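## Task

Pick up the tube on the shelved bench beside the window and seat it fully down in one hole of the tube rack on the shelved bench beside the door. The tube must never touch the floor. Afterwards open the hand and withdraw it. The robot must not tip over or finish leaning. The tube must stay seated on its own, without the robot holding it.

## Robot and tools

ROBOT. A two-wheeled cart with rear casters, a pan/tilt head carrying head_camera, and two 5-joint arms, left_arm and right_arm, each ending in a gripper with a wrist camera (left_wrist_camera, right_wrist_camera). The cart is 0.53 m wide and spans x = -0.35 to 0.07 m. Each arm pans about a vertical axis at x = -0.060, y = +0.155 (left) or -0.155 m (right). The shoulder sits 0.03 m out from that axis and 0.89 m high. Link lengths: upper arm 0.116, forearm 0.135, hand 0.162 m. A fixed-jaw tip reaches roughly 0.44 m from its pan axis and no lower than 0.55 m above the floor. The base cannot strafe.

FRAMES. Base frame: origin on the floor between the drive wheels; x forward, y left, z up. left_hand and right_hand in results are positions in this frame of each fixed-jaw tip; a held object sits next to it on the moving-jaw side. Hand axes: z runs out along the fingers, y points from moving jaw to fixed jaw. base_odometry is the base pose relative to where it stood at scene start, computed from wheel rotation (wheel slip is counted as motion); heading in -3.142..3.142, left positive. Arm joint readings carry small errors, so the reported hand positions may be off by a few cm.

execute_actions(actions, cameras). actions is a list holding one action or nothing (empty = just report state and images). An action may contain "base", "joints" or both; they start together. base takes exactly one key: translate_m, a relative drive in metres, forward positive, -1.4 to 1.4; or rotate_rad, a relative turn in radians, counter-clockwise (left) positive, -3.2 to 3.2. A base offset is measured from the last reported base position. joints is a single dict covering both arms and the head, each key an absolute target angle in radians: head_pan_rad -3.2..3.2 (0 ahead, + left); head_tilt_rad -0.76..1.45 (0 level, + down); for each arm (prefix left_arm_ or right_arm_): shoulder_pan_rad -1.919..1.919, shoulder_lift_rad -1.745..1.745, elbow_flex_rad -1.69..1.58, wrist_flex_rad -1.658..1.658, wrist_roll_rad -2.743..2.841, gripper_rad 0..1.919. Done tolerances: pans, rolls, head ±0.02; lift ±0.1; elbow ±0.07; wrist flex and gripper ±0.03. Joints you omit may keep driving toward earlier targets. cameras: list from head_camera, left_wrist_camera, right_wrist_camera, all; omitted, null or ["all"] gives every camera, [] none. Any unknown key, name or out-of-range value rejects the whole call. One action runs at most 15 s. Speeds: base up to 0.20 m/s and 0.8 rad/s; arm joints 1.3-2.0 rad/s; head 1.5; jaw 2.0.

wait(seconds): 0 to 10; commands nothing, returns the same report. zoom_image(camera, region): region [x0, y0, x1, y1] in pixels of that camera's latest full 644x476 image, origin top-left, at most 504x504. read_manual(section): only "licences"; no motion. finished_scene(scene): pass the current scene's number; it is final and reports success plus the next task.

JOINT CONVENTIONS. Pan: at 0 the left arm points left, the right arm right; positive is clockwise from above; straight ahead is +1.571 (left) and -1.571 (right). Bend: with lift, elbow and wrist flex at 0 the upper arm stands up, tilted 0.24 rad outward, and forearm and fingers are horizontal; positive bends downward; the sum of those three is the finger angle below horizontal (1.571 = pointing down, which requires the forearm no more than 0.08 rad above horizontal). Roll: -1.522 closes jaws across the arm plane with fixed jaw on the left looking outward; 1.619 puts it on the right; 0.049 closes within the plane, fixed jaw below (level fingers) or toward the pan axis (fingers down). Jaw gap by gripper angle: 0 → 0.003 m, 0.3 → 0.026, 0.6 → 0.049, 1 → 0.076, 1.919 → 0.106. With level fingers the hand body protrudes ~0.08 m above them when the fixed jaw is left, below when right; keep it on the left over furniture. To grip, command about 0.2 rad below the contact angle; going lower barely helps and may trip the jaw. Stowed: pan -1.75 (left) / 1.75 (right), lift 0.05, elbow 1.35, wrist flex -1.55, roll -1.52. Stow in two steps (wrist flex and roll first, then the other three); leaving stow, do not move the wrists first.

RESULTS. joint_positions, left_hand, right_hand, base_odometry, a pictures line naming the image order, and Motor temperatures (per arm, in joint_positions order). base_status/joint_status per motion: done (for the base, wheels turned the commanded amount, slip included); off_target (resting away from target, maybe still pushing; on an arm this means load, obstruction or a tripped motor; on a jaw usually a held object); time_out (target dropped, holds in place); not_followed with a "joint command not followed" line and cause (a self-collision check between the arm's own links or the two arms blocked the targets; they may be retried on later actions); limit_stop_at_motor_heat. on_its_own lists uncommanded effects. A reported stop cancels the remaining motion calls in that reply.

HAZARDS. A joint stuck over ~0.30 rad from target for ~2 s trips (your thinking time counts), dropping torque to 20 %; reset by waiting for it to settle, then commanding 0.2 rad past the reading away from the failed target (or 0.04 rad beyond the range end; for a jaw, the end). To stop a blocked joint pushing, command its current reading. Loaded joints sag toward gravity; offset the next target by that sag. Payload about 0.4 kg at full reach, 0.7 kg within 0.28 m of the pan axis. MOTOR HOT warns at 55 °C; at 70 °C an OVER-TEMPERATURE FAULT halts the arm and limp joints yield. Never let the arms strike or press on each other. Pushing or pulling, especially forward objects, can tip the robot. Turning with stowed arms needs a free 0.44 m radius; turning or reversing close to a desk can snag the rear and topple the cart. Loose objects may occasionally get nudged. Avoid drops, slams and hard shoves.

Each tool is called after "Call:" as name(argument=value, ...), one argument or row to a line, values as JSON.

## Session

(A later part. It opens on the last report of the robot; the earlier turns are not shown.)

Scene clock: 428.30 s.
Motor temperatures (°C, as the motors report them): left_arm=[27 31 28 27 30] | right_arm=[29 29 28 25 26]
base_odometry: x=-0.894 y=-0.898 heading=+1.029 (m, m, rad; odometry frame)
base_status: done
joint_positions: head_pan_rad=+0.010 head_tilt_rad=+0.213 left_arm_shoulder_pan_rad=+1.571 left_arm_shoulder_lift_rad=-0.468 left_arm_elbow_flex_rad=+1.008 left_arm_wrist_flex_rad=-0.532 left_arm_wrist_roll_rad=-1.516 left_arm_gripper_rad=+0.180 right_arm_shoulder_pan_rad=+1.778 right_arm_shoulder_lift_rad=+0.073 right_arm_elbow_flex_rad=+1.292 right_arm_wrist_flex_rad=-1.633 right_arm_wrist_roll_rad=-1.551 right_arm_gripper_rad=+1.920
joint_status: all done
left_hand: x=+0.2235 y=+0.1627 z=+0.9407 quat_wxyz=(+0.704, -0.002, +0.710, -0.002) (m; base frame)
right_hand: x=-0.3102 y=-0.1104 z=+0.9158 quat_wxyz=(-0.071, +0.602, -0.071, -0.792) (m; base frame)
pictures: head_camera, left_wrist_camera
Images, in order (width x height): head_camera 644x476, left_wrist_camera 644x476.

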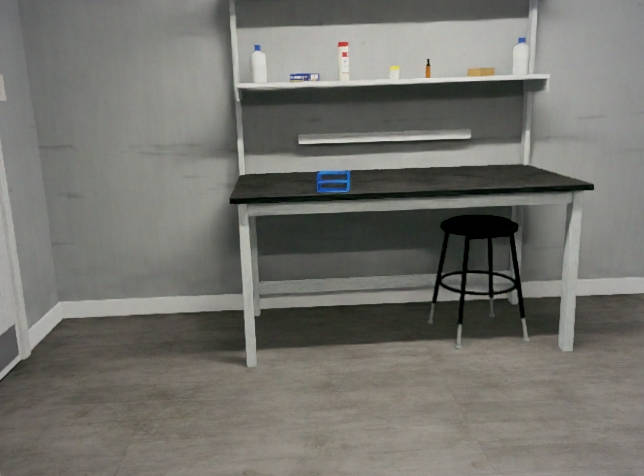

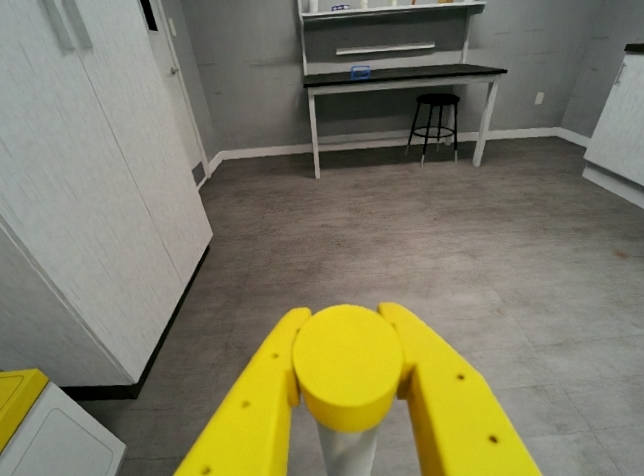

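Call:
execute_actions(
  actions=[
    {"base":{"rotate_rad":-0.15}},
  ],
  cameras=[],
)

Call:
execute_actions(
  actions=[
    {"base":{"translate_m":1.4},"joints":{"head_pan_rad":0.2,"head_tilt_rad":0.3}},
  ],
  cameras=["head_camera"],
)

Scene clock: 447.37 s.
Motor temperatures (°C, as the motors report them): left_arm=[27 31 28 27 30] | right_arm=[29 29 28 25 26]
base_odometry: x=-0.895 y=-0.898 heading=+0.878 (m, m, rad; odometry frame)
base_status: done
joint_positions: head_pan_rad=+0.010 head_tilt_rad=+0.212 left_arm_shoulder_pan_rad=+1.571 left_arm_shoulder_lift_rad=-0.468 left_arm_elbow_flex_rad=+1.008 left_arm_wrist_flex_rad=-0.532 left_arm_wrist_roll_rad=-1.516 left_arm_gripper_rad=+0.180 right_arm_shoulder_pan_rad=+1.778 right_arm_shoulder_lift_rad=+0.073 right_arm_elbow_flex_rad=+1.292 right_arm_wrist_flex_rad=-1.633 right_arm_wrist_roll_rad=-1.551 right_arm_gripper_rad=+1.920
joint_status: not commanded
left_hand: x=+0.2235 y=+0.1627 z=+0.9407 quat_wxyz=(+0.704, -0.002, +0.710, -0.002) (m; base frame)
right_hand: x=-0.3102 y=-0.1104 z=+0.9158 quat_wxyz=(-0.071, +0.602, -0.071, -0.792) (m; base frame)
pictures: none
No camera images: the call's "cameras" was empty. Leave "cameras" out to get every camera's image.

Scene clock: 455.20 s.
Motor temperatures (°C, as the motors report them): left_arm=[27 31 28 27 30] | right_arm=[29 29 28 25 26]
base_odometry: x=-0.002 y=+0.180 heading=+0.877 (m, m, rad; odometry frame)
base_status: done
joint_positions: head_pan_rad=+0.190 head_tilt_rad=+0.293 left_arm_shoulder_pan_rad=+1.571 left_arm_shoulder_lift_rad=-0.468 left_arm_elbow_flex_rad=+1.008 left_arm_wrist_flex_rad=-0.532 left_arm_wrist_roll_rad=-1.516 left_arm_gripper_rad=+0.180 right_arm_shoulder_pan_rad=+1.778 right_arm_shoulder_lift_rad=+0.073 right_arm_elbow_flex_rad=+1.292 right_arm_wrist_flex_rad=-1.633 right_arm_wrist_roll_rad=-1.551 right_arm_gripper_rad=+1.920
joint_status: all done
left_hand: x=+0.2235 y=+0.1627 z=+0.9407 quat_wxyz=(+0.704, -0.002, +0.710, -0.002) (m; base frame)
right_hand: x=-0.3102 y=-0.1104 z=+0.9158 quat_wxyz=(-0.071, +0.602, -0.071, -0.792) (m; base frame)
pictures: head_camera
Images, in order (width x height): head_camera 644x476.

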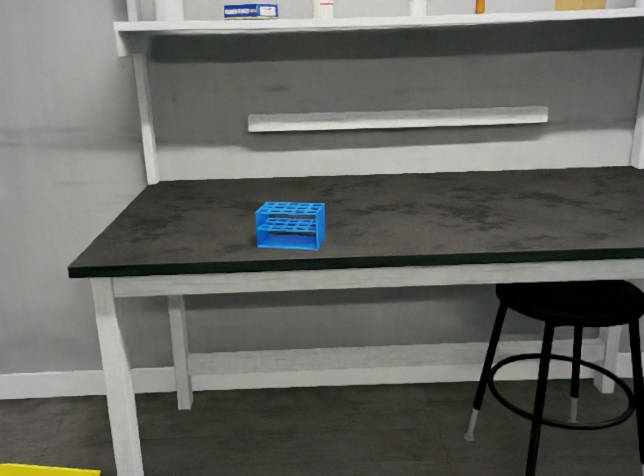

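Call:
execute_actions(
  actions=[
    {"base":{"translate_m":0.57}},
  ],
  cameras=[],
)

Call:
execute_actions(
  actions=[
    {"base":{"rotate_rad":0.25},"joints":{"head_pan_rad":0.15,"head_tilt_rad":0.5}},
  ],
  cameras=["head_camera"],
)

Scene clock: 493.67 s.
Motor temperatures (°C, as the motors report them): left_arm=[27 31 28 27 30] | right_arm=[29 29 28 25 26]
base_odometry: x=+0.364 y=+0.618 heading=+0.874 (m, m, rad; odometry frame)
base_status: done
joint_positions: head_pan_rad=+0.190 head_tilt_rad=+0.293 left_arm_shoulder_pan_rad=+1.571 left_arm_shoulder_lift_rad=-0.468 left_arm_elbow_flex_rad=+1.008 left_arm_wrist_flex_rad=-0.532 left_arm_wrist_roll_rad=-1.516 left_arm_gripper_rad=+0.180 right_arm_shoulder_pan_rad=+1.778 right_arm_shoulder_lift_rad=+0.073 right_arm_elbow_flex_rad=+1.292 right_arm_wrist_flex_rad=-1.633 right_arm_wrist_roll_rad=-1.551 right_arm_gripper_rad=+1.920
joint_status: not commanded
left_hand: x=+0.2235 y=+0.1627 z=+0.9407 quat_wxyz=(+0.704, -0.002, +0.710, -0.002) (m; base frame)
right_hand: x=-0.3102 y=-0.1104 z=+0.9158 quat_wxyz=(-0.071, +0.602, -0.071, -0.792) (m; base frame)
pictures: none
No camera images: the call's "cameras" was empty. Leave "cameras" out to get every camera's image.

Scene clock: 494.67 s.
Motor temperatures (°C, as the motors report them): left_arm=[27 31 28 27 30] | right_arm=[29 29 28 25 26]
base_odometry: x=+0.364 y=+0.618 heading=+1.123 (m, m, rad; odometry frame)
base_status: done
joint_positions: head_pan_rad=+0.160 head_tilt_rad=+0.494 left_arm_shoulder_pan_rad=+1.572 left_arm_shoulder_lift_rad=-0.468 left_arm_elbow_flex_rad=+1.008 left_arm_wrist_flex_rad=-0.532 left_arm_wrist_roll_rad=-1.516 left_arm_gripper_rad=+0.180 right_arm_shoulder_pan_rad=+1.778 right_arm_shoulder_lift_rad=+0.073 right_arm_elbow_flex_rad=+1.292 right_arm_wrist_flex_rad=-1.633 right_arm_wrist_roll_rad=-1.551 right_arm_gripper_rad=+1.920
joint_status: all done
left_hand: x=+0.2235 y=+0.1623 z=+0.9407 quat_wxyz=(+0.704, -0.002, +0.710, -0.003) (m; base frame)
right_hand: x=-0.3102 y=-0.1104 z=+0.9158 quat_wxyz=(-0.071, +0.602, -0.071, -0.792) (m; base frame)
pictures: head_camera
Images, in order (width x height): head_camera 644x476.

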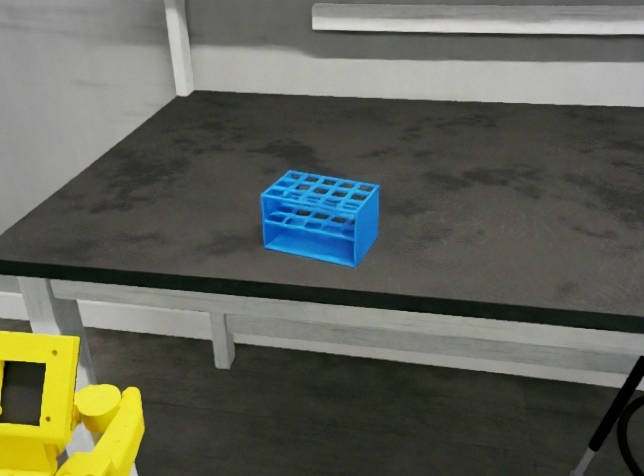

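Call:
execute_actions(
  actions=[
    {"base":{"translate_m":0.35},"joints":{"left_arm_shoulder_lift_rad":-0.19,"left_arm_elbow_flex_rad":0.49,"left_arm_wrist_flex_rad":-0.38,"head_pan_rad":0.3,"head_tilt_rad":0.7}},
  ],
  cameras=["head_camera","left_wrist_camera"],
)

Scene clock: 523.07 s.
Motor temperatures (°C, as the motors report them): left_arm=[27 31 28 27 30] | right_arm=[29 29 28 25 26]
base_odometry: x=+0.515 y=+0.934 heading=+1.125 (m, m, rad; odometry frame)
base_status: done
joint_positions: head_pan_rad=+0.290 head_tilt_rad=+0.695 left_arm_shoulder_pan_rad=+1.572 left_arm_shoulder_lift_rad=-0.183 left_arm_elbow_flex_rad=+0.532 left_arm_wrist_flex_rad=-0.384 left_arm_wrist_roll_rad=-1.516 left_arm_gripper_rad=+0.180 right_arm_shoulder_pan_rad=+1.778 right_arm_shoulder_lift_rad=+0.073 right_arm_elbow_flex_rad=+1.292 right_arm_wrist_flex_rad=-1.633 right_arm_wrist_roll_rad=-1.551 right_arm_gripper_rad=+1.920
joint_status: all done
left_hand: x=+0.2664 y=+0.1622 z=+0.9739 quat_wxyz=(+0.719, -0.002, +0.695, -0.003) (m; base frame)
right_hand: x=-0.3102 y=-0.1104 z=+0.9158 quat_wxyz=(-0.071, +0.602, -0.071, -0.792) (m; base frame)
pictures: head_camera, left_wrist_camera
Images, in order (width x height): head_camera 644x476, left_wrist_camera 644x476.

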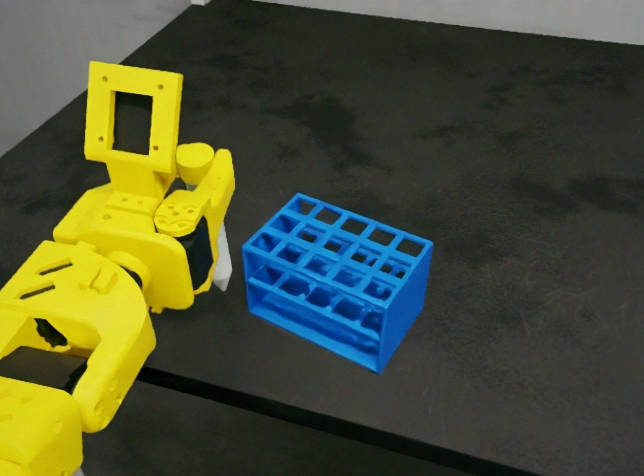

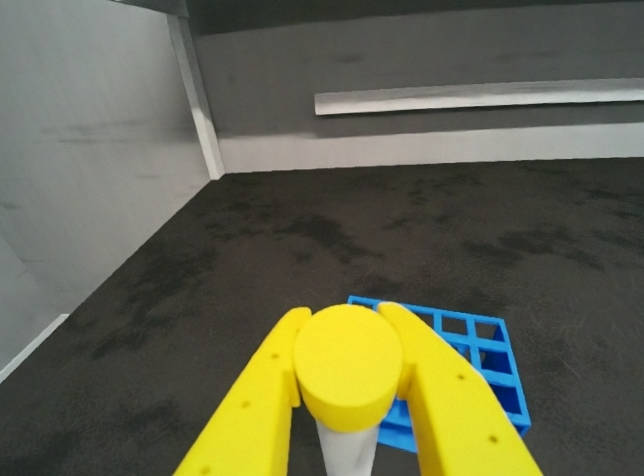

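Call:
execute_actions(
  actions=[
    {"base":{"translate_m":0.09},"joints":{"left_arm_wrist_flex_rad":-0.355,"left_arm_shoulder_pan_rad":1.61,"head_pan_rad":0.35,"head_tilt_rad":0.8}},
  ],
  cameras=["head_camera","left_wrist_camera"],
)

Scene clock: 542.20 s.
Motor temperatures (°C, as the motors report them): left_arm=[27 31 28 27 30] | right_arm=[29 29 28 25 26]
base_odometry: x=+0.553 y=+1.015 heading=+1.125 (m, m, rad; odometry frame)
base_status: done
joint_positions: head_pan_rad=+0.340 head_tilt_rad=+0.795 left_arm_shoulder_pan_rad=+1.600 left_arm_shoulder_lift_rad=-0.183 left_arm_elbow_flex_rad=+0.532 left_arm_wrist_flex_rad=-0.358 left_arm_wrist_roll_rad=-1.516 left_arm_gripper_rad=+0.180 right_arm_shoulder_pan_rad=+1.778 right_arm_shoulder_lift_rad=+0.073 right_arm_elbow_flex_rad=+1.292 right_arm_wrist_flex_rad=-1.633 right_arm_wrist_roll_rad=-1.551 right_arm_gripper_rad=+1.920
joint_status: all done
left_hand: x=+0.2666 y=+0.1532 z=+0.9697 quat_wxyz=(+0.710, +0.008, +0.704, -0.013) (m; base frame)
right_hand: x=-0.3102 y=-0.1104 z=+0.9158 quat_wxyz=(-0.071, +0.602, -0.071, -0.792) (m; base frame)
pictures: head_camera, left_wrist_camera
Images, in order (width x height): head_camera 644x476, left_wrist_camera 644x476.

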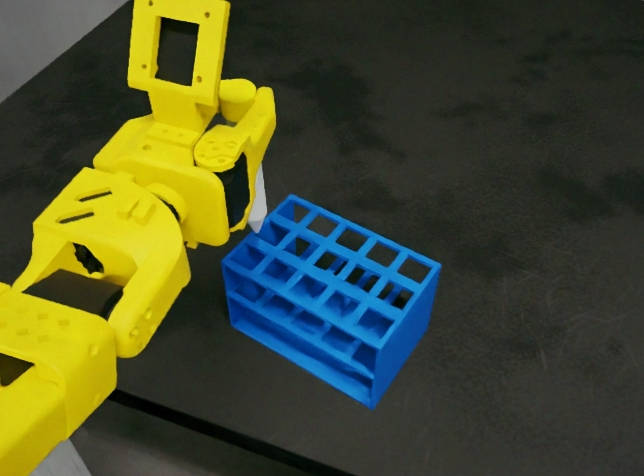

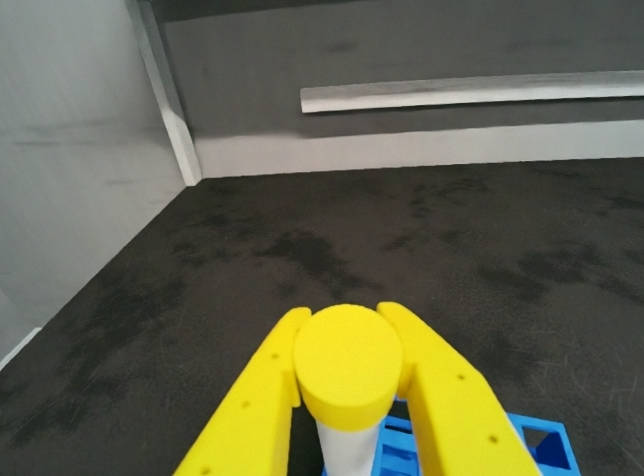

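Call:
execute_actions(
  actions=[
    {"joints":{"left_arm_shoulder_pan_rad":1.655,"left_arm_shoulder_lift_rad":-0.11,"left_arm_elbow_flex_rad":0.6,"left_arm_wrist_flex_rad":-0.52}},
  ],
  cameras=["head_camera","left_wrist_camera"],
)

Scene clock: 564.33 s.
Motor temperatures (°C, as the motors report them): left_arm=[27 31 28 27 30] | right_arm=[29 29 28 25 26]
base_odometry: x=+0.553 y=+1.015 heading=+1.125 (m, m, rad; odometry frame)
base_status: not commanded
joint_positions: head_pan_rad=+0.340 head_tilt_rad=+0.795 left_arm_shoulder_pan_rad=+1.643 left_arm_shoulder_lift_rad=-0.106 left_arm_elbow_flex_rad=+0.603 left_arm_wrist_flex_rad=-0.504 left_arm_wrist_roll_rad=-1.517 left_arm_gripper_rad=+0.180 right_arm_shoulder_pan_rad=+1.778 right_arm_shoulder_lift_rad=+0.073 right_arm_elbow_flex_rad=+1.292 right_arm_wrist_flex_rad=-1.633 right_arm_wrist_roll_rad=-1.551 right_arm_gripper_rad=+1.920
joint_status: all done
left_hand: x=+0.2676 y=+0.1391 z=+0.9501 quat_wxyz=(+0.709, +0.024, +0.704, -0.027) (m; base frame)
right_hand: x=-0.3102 y=-0.1104 z=+0.9158 quat_wxyz=(-0.071, +0.602, -0.071, -0.792) (m; base frame)
pictures: head_camera, left_wrist_camera
Images, in order (width x height): head_camera 644x476, left_wrist_camera 644x476.

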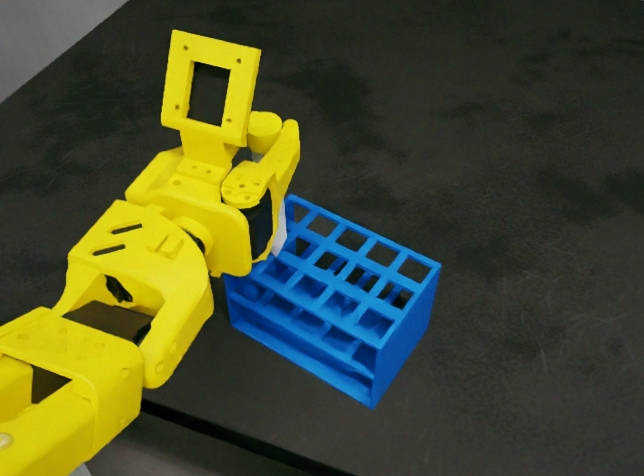

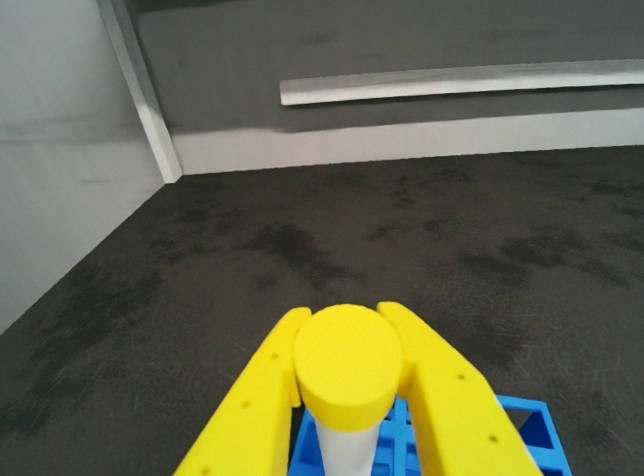

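Call:
zoom_image(
  camera="head_camera",
  region=[200, 160, 400, 310],
)

Call:
zoom_image(
  camera="left_wrist_camera",
  region=[230, 340, 600, 476],
)

Region (200, 160, 400, 310) of head_camera's 644x476 image, scaled by 2.520; it fills the top 378 rows of this view, and the rest is white.

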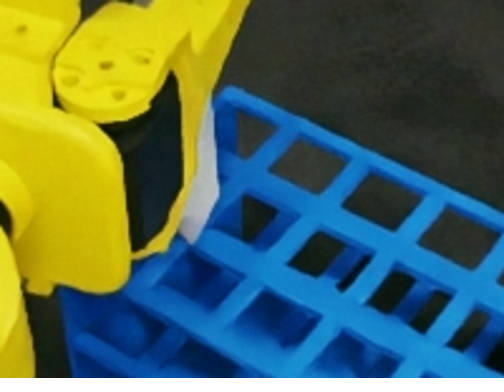

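Region (230, 340, 600, 476) of left_wrist_camera's 644x476 image, scaled by 1.362; it fills the top 185 rows of this view, and the rest is white.

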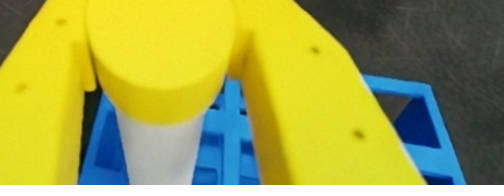

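Call:
execute_actions(
  actions=[
    {"joints":{"left_arm_shoulder_lift_rad":0.03,"left_arm_elbow_flex_rad":0.67,"left_arm_wrist_flex_rad":-0.73}},
  ],
  cameras=["head_camera","left_wrist_camera"],
)

Scene clock: 597.67 s.
Motor temperatures (°C, as the motors report them): left_arm=[27 31 28 27 30] | right_arm=[29 29 28 25 26]
base_odometry: x=+0.553 y=+1.015 heading=+1.125 (m, m, rad; odometry frame)
base_status: not commanded
joint_positions: head_pan_rad=+0.340 head_tilt_rad=+0.795 left_arm_shoulder_pan_rad=+1.644 left_arm_shoulder_lift_rad=-0.010 left_arm_elbow_flex_rad=+0.637 left_arm_wrist_flex_rad=-0.729 left_arm_wrist_roll_rad=-1.517 left_arm_gripper_rad=+0.180 right_arm_shoulder_pan_rad=+1.778 right_arm_shoulder_lift_rad=+0.073 right_arm_elbow_flex_rad=+1.292 right_arm_wrist_flex_rad=-1.633 right_arm_wrist_roll_rad=-1.551 right_arm_gripper_rad=+1.920
joint_status: all done
left_hand: x=+0.2690 y=+0.1385 z=+0.9481 quat_wxyz=(+0.742, +0.023, +0.670, -0.029) (m; base frame)
right_hand: x=-0.3102 y=-0.1104 z=+0.9158 quat_wxyz=(-0.071, +0.602, -0.071, -0.792) (m; base frame)
pictures: head_camera, left_wrist_camera
Images, in order (width x height): head_camera 644x476, left_wrist_camera 644x476.

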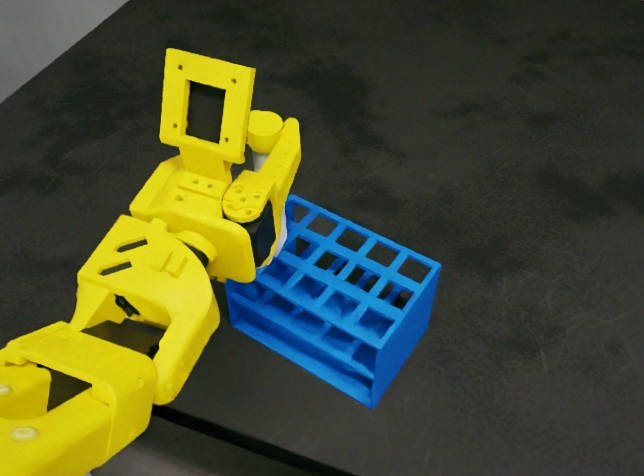

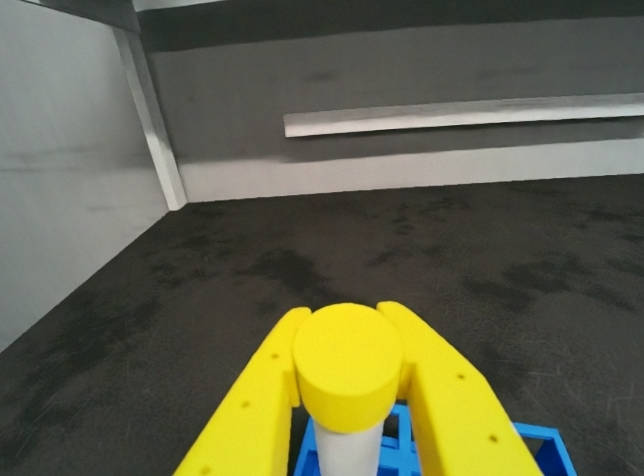

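Call:
execute_actions(
  actions=[
    {"joints":{"left_arm_shoulder_lift_rad":-0.14,"left_arm_elbow_flex_rad":0.59,"left_arm_wrist_flex_rad":-0.51}},
  ],
  cameras=["head_camera","left_wrist_camera"],
)

Call:
zoom_image(
  camera="head_camera",
  region=[200, 100, 400, 310],
)

Scene clock: 618.63 s.
Motor temperatures (°C, as the motors report them): left_arm=[27 31 28 27 30] | right_arm=[29 29 28 25 26]
base_odometry: x=+0.553 y=+1.015 heading=+1.125 (m, m, rad; odometry frame)
base_status: not commanded
joint_positions: head_pan_rad=+0.340 head_tilt_rad=+0.795 left_arm_shoulder_pan_rad=+1.646 left_arm_shoulder_lift_rad=-0.096 left_arm_elbow_flex_rad=+0.618 left_arm_wrist_flex_rad=-0.515 left_arm_wrist_roll_rad=-1.517 left_arm_gripper_rad=+0.180 right_arm_shoulder_pan_rad=+1.778 right_arm_shoulder_lift_rad=+0.073 right_arm_elbow_flex_rad=+1.292 right_arm_wrist_flex_rad=-1.633 right_arm_wrist_roll_rad=-1.551 right_arm_gripper_rad=+1.920
joint_status: all done
left_hand: x=+0.2672 y=+0.1381 z=+0.9444 quat_wxyz=(+0.704, +0.025, +0.709, -0.028) (m; base frame)
right_hand: x=-0.3102 y=-0.1104 z=+0.9158 quat_wxyz=(-0.071, +0.602, -0.071, -0.792) (m; base frame)
pictures: head_camera, left_wrist_camera
Images, in order (width x height): head_camera 644x476, left_wrist_camera 644x476.

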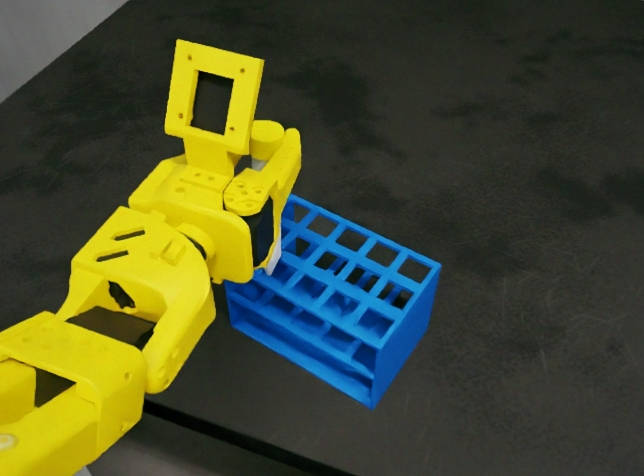

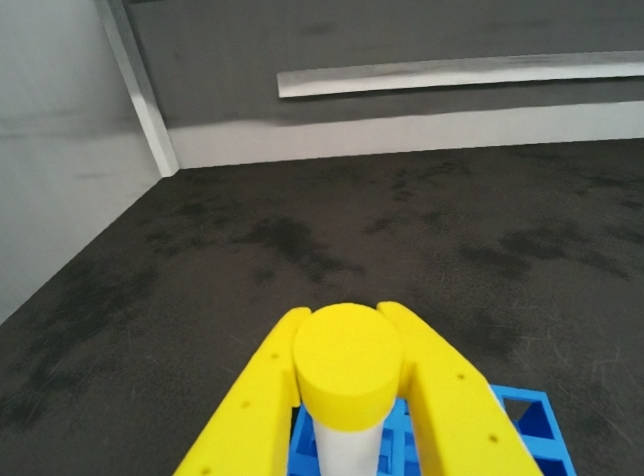

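Region (200, 100, 400, 310) of head_camera's 644x476 image, scaled by 2.400; it fills the left 480 columns of this view, and the rest is white.

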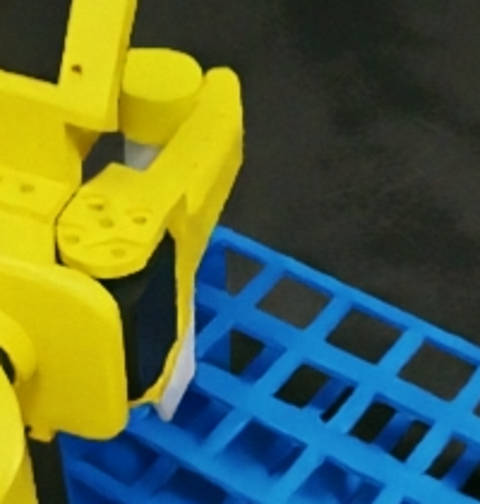

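Call:
execute_actions(
  actions=[
    {"joints":{"left_arm_shoulder_lift_rad":0.0,"left_arm_elbow_flex_rad":0.655,"left_arm_wrist_flex_rad":-0.665}},
  ],
  cameras=["head_camera","left_wrist_camera"],
)

Scene clock: 637.87 s.
Motor temperatures (°C, as the motors report them): left_arm=[27 31 28 27 30] | right_arm=[29 29 28 25 26]
base_odometry: x=+0.553 y=+1.015 heading=+1.125 (m, m, rad; odometry frame)
base_status: not commanded
joint_positions: head_pan_rad=+0.340 head_tilt_rad=+0.795 left_arm_shoulder_pan_rad=+1.647 left_arm_shoulder_lift_rad=+0.009 left_arm_elbow_flex_rad=+0.661 left_arm_wrist_flex_rad=-0.645 left_arm_wrist_roll_rad=-1.517 left_arm_gripper_rad=+0.180 right_arm_shoulder_pan_rad=+1.778 right_arm_shoulder_lift_rad=+0.073 right_arm_elbow_flex_rad=+1.292 right_arm_wrist_flex_rad=-1.633 right_arm_wrist_roll_rad=-1.551 right_arm_gripper_rad=+1.920
joint_status: all done
left_hand: x=+0.2685 y=+0.1375 z=+0.9224 quat_wxyz=(+0.698, +0.026, +0.715, -0.029) (m; base frame)
right_hand: x=-0.3102 y=-0.1104 z=+0.9158 quat_wxyz=(-0.071, +0.602, -0.071, -0.792) (m; base frame)
pictures: head_camera, left_wrist_camera
Images, in order (width x height): head_camera 644x476, left_wrist_camera 644x476.

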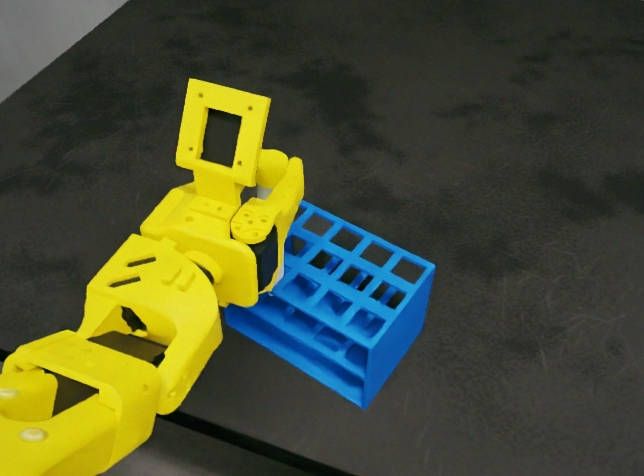

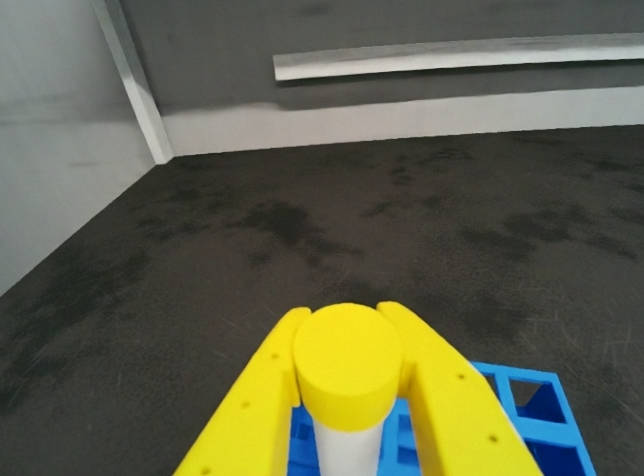

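Call:
execute_actions(
  actions=[
    {"joints":{"left_arm_shoulder_lift_rad":0.17,"left_arm_elbow_flex_rad":0.685,"left_arm_wrist_flex_rad":-0.885}},
  ],
  cameras=["head_camera","left_wrist_camera"],
)

Scene clock: 646.27 s.
Motor temperatures (°C, as the motors report them): left_arm=[27 31 28 27 30] | right_arm=[29 29 28 25 26]
base_odometry: x=+0.553 y=+1.015 heading=+1.125 (m, m, rad; odometry frame)
base_status: not commanded
joint_positions: head_pan_rad=+0.340 head_tilt_rad=+0.795 left_arm_shoulder_pan_rad=+1.647 left_arm_shoulder_lift_rad=+0.179 left_arm_elbow_flex_rad=+0.690 left_arm_wrist_flex_rad=-0.864 left_arm_wrist_roll_rad=-1.517 left_arm_gripper_rad=+0.180 right_arm_shoulder_pan_rad=+1.778 right_arm_shoulder_lift_rad=+0.073 right_arm_elbow_flex_rad=+1.292 right_arm_wrist_flex_rad=-1.633 right_arm_wrist_roll_rad=-1.551 right_arm_gripper_rad=+1.920
joint_status: all done
left_hand: x=+0.2692 y=+0.1374 z=+0.8991 quat_wxyz=(+0.705, +0.025, +0.708, -0.029) (m; base frame)
right_hand: x=-0.3102 y=-0.1104 z=+0.9158 quat_wxyz=(-0.071, +0.602, -0.071, -0.792) (m; base frame)
pictures: head_camera, left_wrist_camera
Images, in order (width x height): head_camera 644x476, left_wrist_camera 644x476.

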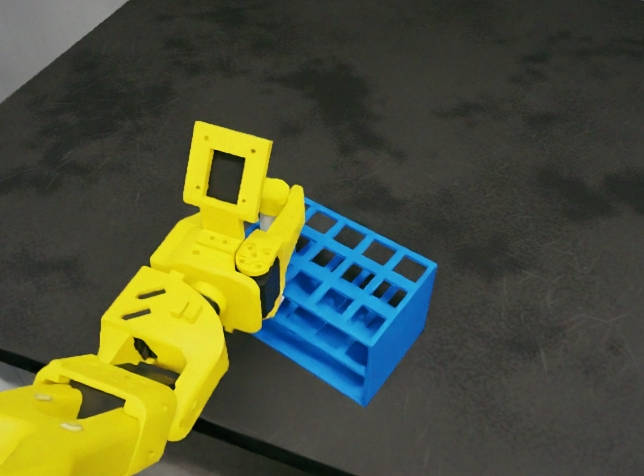

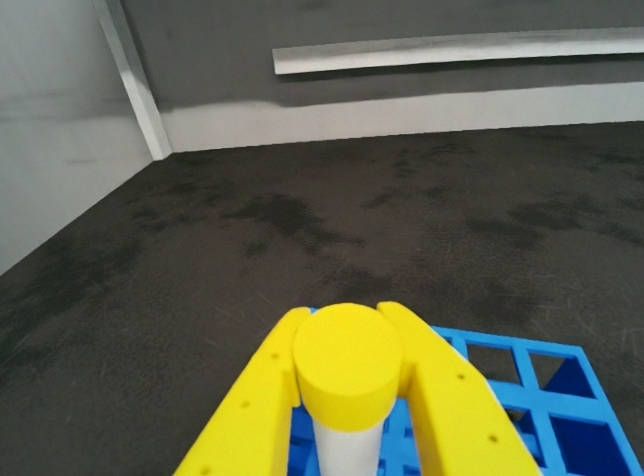

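Call:
execute_actions(
  actions=[
    {"joints":{"left_arm_shoulder_lift_rad":0.335,"left_arm_elbow_flex_rad":0.68,"left_arm_wrist_flex_rad":-1.045}},
  ],
  cameras=["head_camera","left_wrist_camera"],
)

Scene clock: 656.80 s.
Motor temperatures (°C, as the motors report them): left_arm=[27 31 28 27 30] | right_arm=[29 29 28 25 26]
base_odometry: x=+0.553 y=+1.015 heading=+1.125 (m, m, rad; odometry frame)
base_status: not commanded
joint_positions: head_pan_rad=+0.340 head_tilt_rad=+0.795 left_arm_shoulder_pan_rad=+1.647 left_arm_shoulder_lift_rad=+0.345 left_arm_elbow_flex_rad=+0.690 left_arm_wrist_flex_rad=-1.027 left_arm_wrist_roll_rad=-1.517 left_arm_gripper_rad=+0.180 right_arm_shoulder_pan_rad=+1.778 right_arm_shoulder_lift_rad=+0.073 right_arm_elbow_flex_rad=+1.292 right_arm_wrist_flex_rad=-1.633 right_arm_wrist_roll_rad=-1.551 right_arm_gripper_rad=+1.920
joint_status: all done
left_hand: x=+0.2683 y=+0.1375 z=+0.8756 quat_wxyz=(+0.704, +0.025, +0.709, -0.029) (m; base frame)
right_hand: x=-0.3102 y=-0.1104 z=+0.9158 quat_wxyz=(-0.071, +0.602, -0.071, -0.792) (m; base frame)
pictures: head_camera, left_wrist_camera
Images, in order (width x height): head_camera 644x476, left_wrist_camera 644x476.

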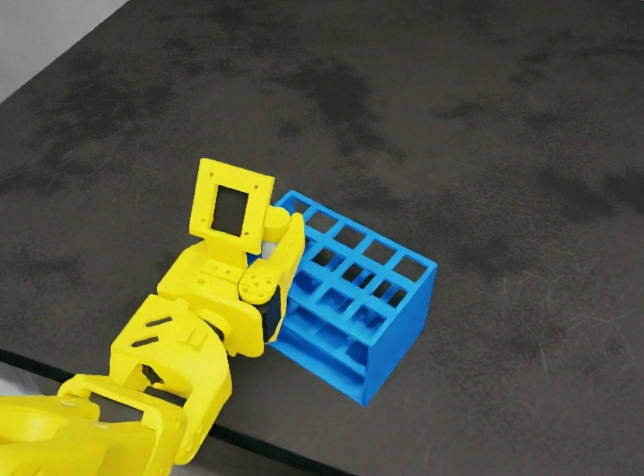

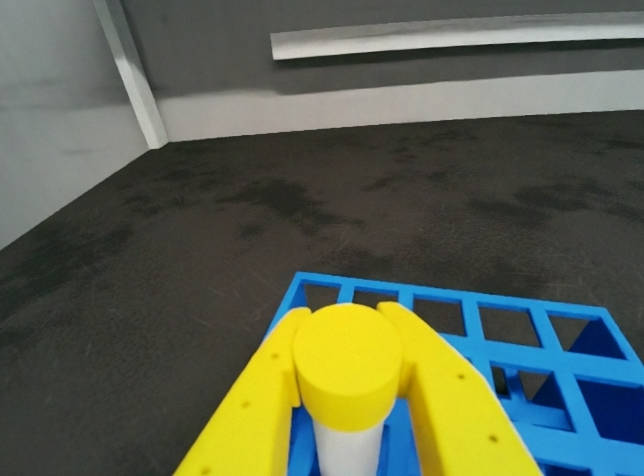

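Call:
execute_actions(
  actions=[
    {"joints":{"left_arm_shoulder_lift_rad":0.385,"left_arm_elbow_flex_rad":0.675,"left_arm_wrist_flex_rad":-1.09}},
  ],
  cameras=["head_camera","left_wrist_camera"],
)

Scene clock: 666.03 s.
Motor temperatures (°C, as the motors report them): left_arm=[27 31 28 27 30] | right_arm=[29 29 28 25 26]
base_odometry: x=+0.553 y=+1.015 heading=+1.125 (m, m, rad; odometry frame)
base_status: not commanded
joint_positions: head_pan_rad=+0.340 head_tilt_rad=+0.795 left_arm_shoulder_pan_rad=+1.647 left_arm_shoulder_lift_rad=+0.383 left_arm_elbow_flex_rad=+0.686 left_arm_wrist_flex_rad=-1.082 left_arm_wrist_roll_rad=-1.517 left_arm_gripper_rad=+0.180 right_arm_shoulder_pan_rad=+1.778 right_arm_shoulder_lift_rad=+0.073 right_arm_elbow_flex_rad=+1.292 right_arm_wrist_flex_rad=-1.633 right_arm_wrist_roll_rad=-1.551 right_arm_gripper_rad=+1.920
joint_status: all done
left_hand: x=+0.2681 y=+0.1375 z=+0.8741 quat_wxyz=(+0.711, +0.025, +0.702, -0.029) (m; base frame)
right_hand: x=-0.3102 y=-0.1104 z=+0.9158 quat_wxyz=(-0.071, +0.602, -0.071, -0.792) (m; base frame)
pictures: head_camera, left_wrist_camera
Images, in order (width x height): head_camera 644x476, left_wrist_camera 644x476.

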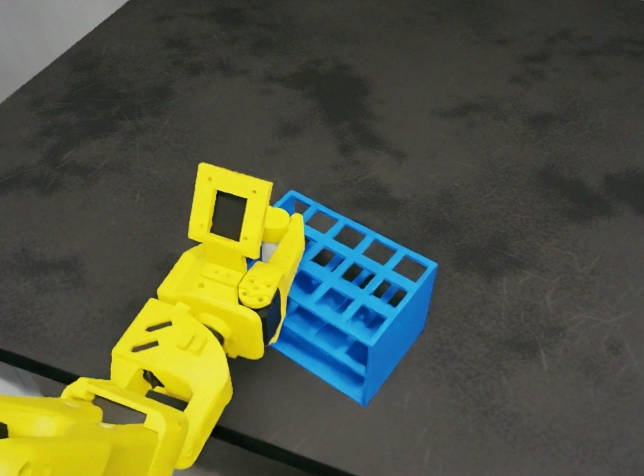

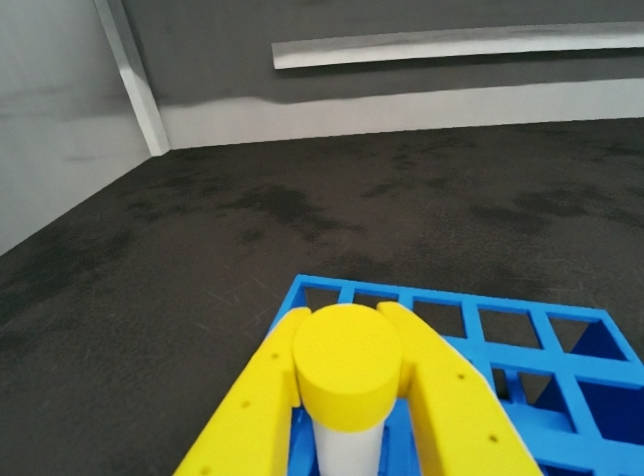

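Call:
execute_actions(
  actions=[
    {"joints":{"left_arm_gripper_rad":0.5,"left_arm_shoulder_lift_rad":0.37}},
  ],
  cameras=["head_camera","left_wrist_camera"],
)

Scene clock: 671.80 s.
Motor temperatures (°C, as the motors report them): left_arm=[27 31 28 27 30] | right_arm=[29 29 28 25 26]
base_odometry: x=+0.553 y=+1.015 heading=+1.125 (m, m, rad; odometry frame)
base_status: not commanded
joint_positions: head_pan_rad=+0.340 head_tilt_rad=+0.795 left_arm_shoulder_pan_rad=+1.647 left_arm_shoulder_lift_rad=+0.383 left_arm_elbow_flex_rad=+0.686 left_arm_wrist_flex_rad=-1.082 left_arm_wrist_roll_rad=-1.517 left_arm_gripper_rad=+0.488 right_arm_shoulder_pan_rad=+1.778 right_arm_shoulder_lift_rad=+0.073 right_arm_elbow_flex_rad=+1.292 right_arm_wrist_flex_rad=-1.633 right_arm_wrist_roll_rad=-1.551 right_arm_gripper_rad=+1.920
joint_status: all done
left_hand: x=+0.2681 y=+0.1375 z=+0.8741 quat_wxyz=(+0.711, +0.025, +0.702, -0.029) (m; base frame)
right_hand: x=-0.3102 y=-0.1104 z=+0.9158 quat_wxyz=(-0.071, +0.602, -0.071, -0.792) (m; base frame)
pictures: head_camera, left_wrist_camera
Images, in order (width x height): head_camera 644x476, left_wrist_camera 644x476.

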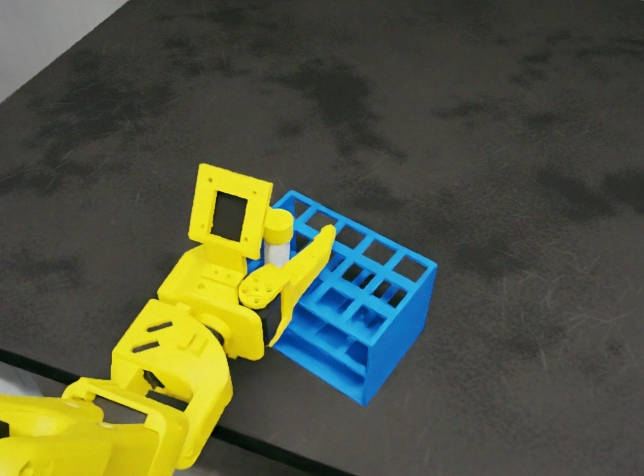

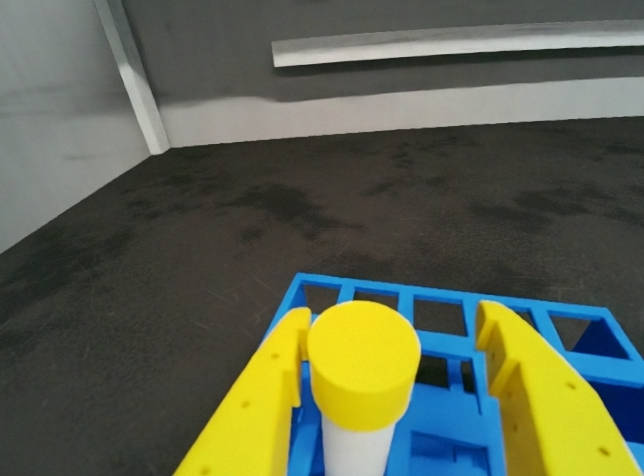

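Call:
execute_actions(
  actions=[
    {"joints":{"left_arm_shoulder_pan_rad":1.625}},
  ],
  cameras=["left_wrist_camera"],
)

Call:
execute_actions(
  actions=[
    {"base":{"translate_m":-0.3},"joints":{"head_tilt_rad":0.55,"head_pan_rad":0.2}},
  ],
  cameras=["head_camera","left_wrist_camera"],
)

Scene clock: 681.87 s.
Motor temperatures (°C, as the motors report them): left_arm=[27 31 28 27 30] | right_arm=[29 29 28 25 26]
base_odometry: x=+0.553 y=+1.015 heading=+1.125 (m, m, rad; odometry frame)
base_status: not commanded
joint_positions: head_pan_rad=+0.340 head_tilt_rad=+0.795 left_arm_shoulder_pan_rad=+1.635 left_arm_shoulder_lift_rad=+0.383 left_arm_elbow_flex_rad=+0.686 left_arm_wrist_flex_rad=-1.082 left_arm_wrist_roll_rad=-1.517 left_arm_gripper_rad=+0.490 right_arm_shoulder_pan_rad=+1.778 right_arm_shoulder_lift_rad=+0.073 right_arm_elbow_flex_rad=+1.292 right_arm_wrist_flex_rad=-1.633 right_arm_wrist_roll_rad=-1.551 right_arm_gripper_rad=+1.920
joint_status: all done
left_hand: x=+0.2683 y=+0.1416 z=+0.8741 quat_wxyz=(+0.711, +0.021, +0.702, -0.025) (m; base frame)
right_hand: x=-0.3102 y=-0.1104 z=+0.9158 quat_wxyz=(-0.071, +0.602, -0.071, -0.792) (m; base frame)
pictures: left_wrist_camera
Images, in order (width x height): left_wrist_camera 644x476.

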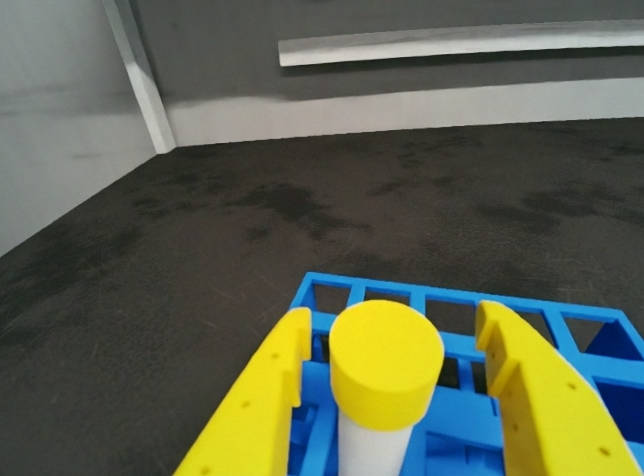

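Scene clock: 684.20 s.
Motor temperatures (°C, as the motors report them): left_arm=[27 31 28 27 30] | right_arm=[29 29 28 25 26]
base_odometry: x=+0.424 y=+0.744 heading=+1.125 (m, m, rad; odometry frame)
base_status: done
joint_positions: head_pan_rad=+0.210 head_tilt_rad=+0.564 left_arm_shoulder_pan_rad=+1.635 left_arm_shoulder_lift_rad=+0.383 left_arm_elbow_flex_rad=+0.686 left_arm_wrist_flex_rad=-1.082 left_arm_wrist_roll_rad=-1.517 left_arm_gripper_rad=+0.490 right_arm_shoulder_pan_rad=+1.778 right_arm_shoulder_lift_rad=+0.073 right_arm_elbow_flex_rad=+1.292 right_arm_wrist_flex_rad=-1.633 right_arm_wrist_roll_rad=-1.551 right_arm_gripper_rad=+1.920
joint_status: all done
left_hand: x=+0.2683 y=+0.1416 z=+0.8741 quat_wxyz=(+0.711, +0.021, +0.702, -0.025) (m; base frame)
right_hand: x=-0.3102 y=-0.1104 z=+0.9158 quat_wxyz=(-0.071, +0.602, -0.071, -0.792) (m; base frame)
pictures: head_camera, left_wrist_camera
Images, in order (width x height): head_camera 644x476, left_wrist_camera 644x476.

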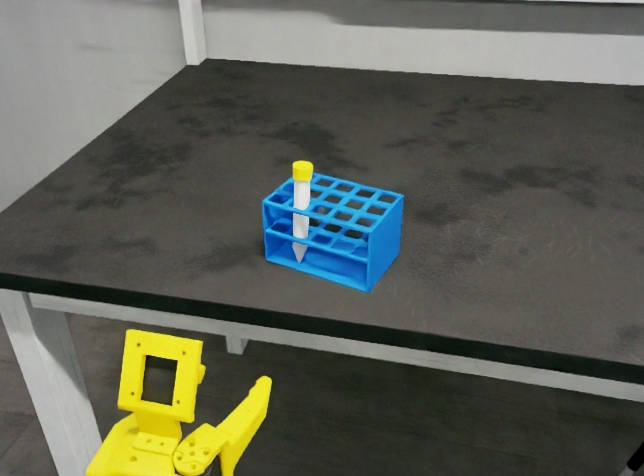

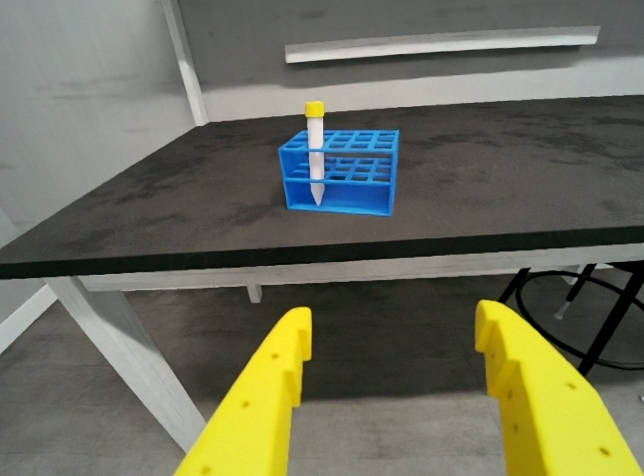

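Call:
zoom_image(
  camera="head_camera",
  region=[250, 150, 420, 300],
)

Region (250, 150, 420, 300) of head_camera's 644x476 image, scaled by 2.965; it fills the top 445 rows of this view, and the rest is white.

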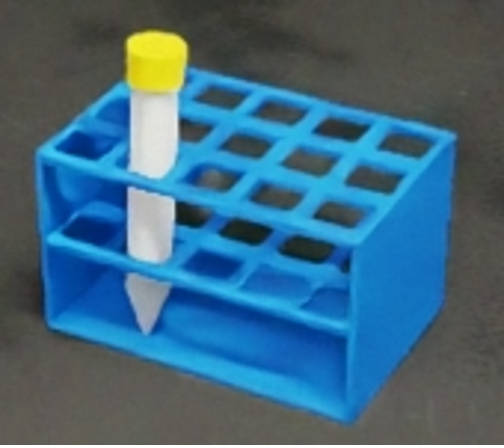

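The tube passes through both tiers of the rack and its tip rests on the base.

Call:
finished_scene(
  scene=2,
)

The scene is finished: the task was done.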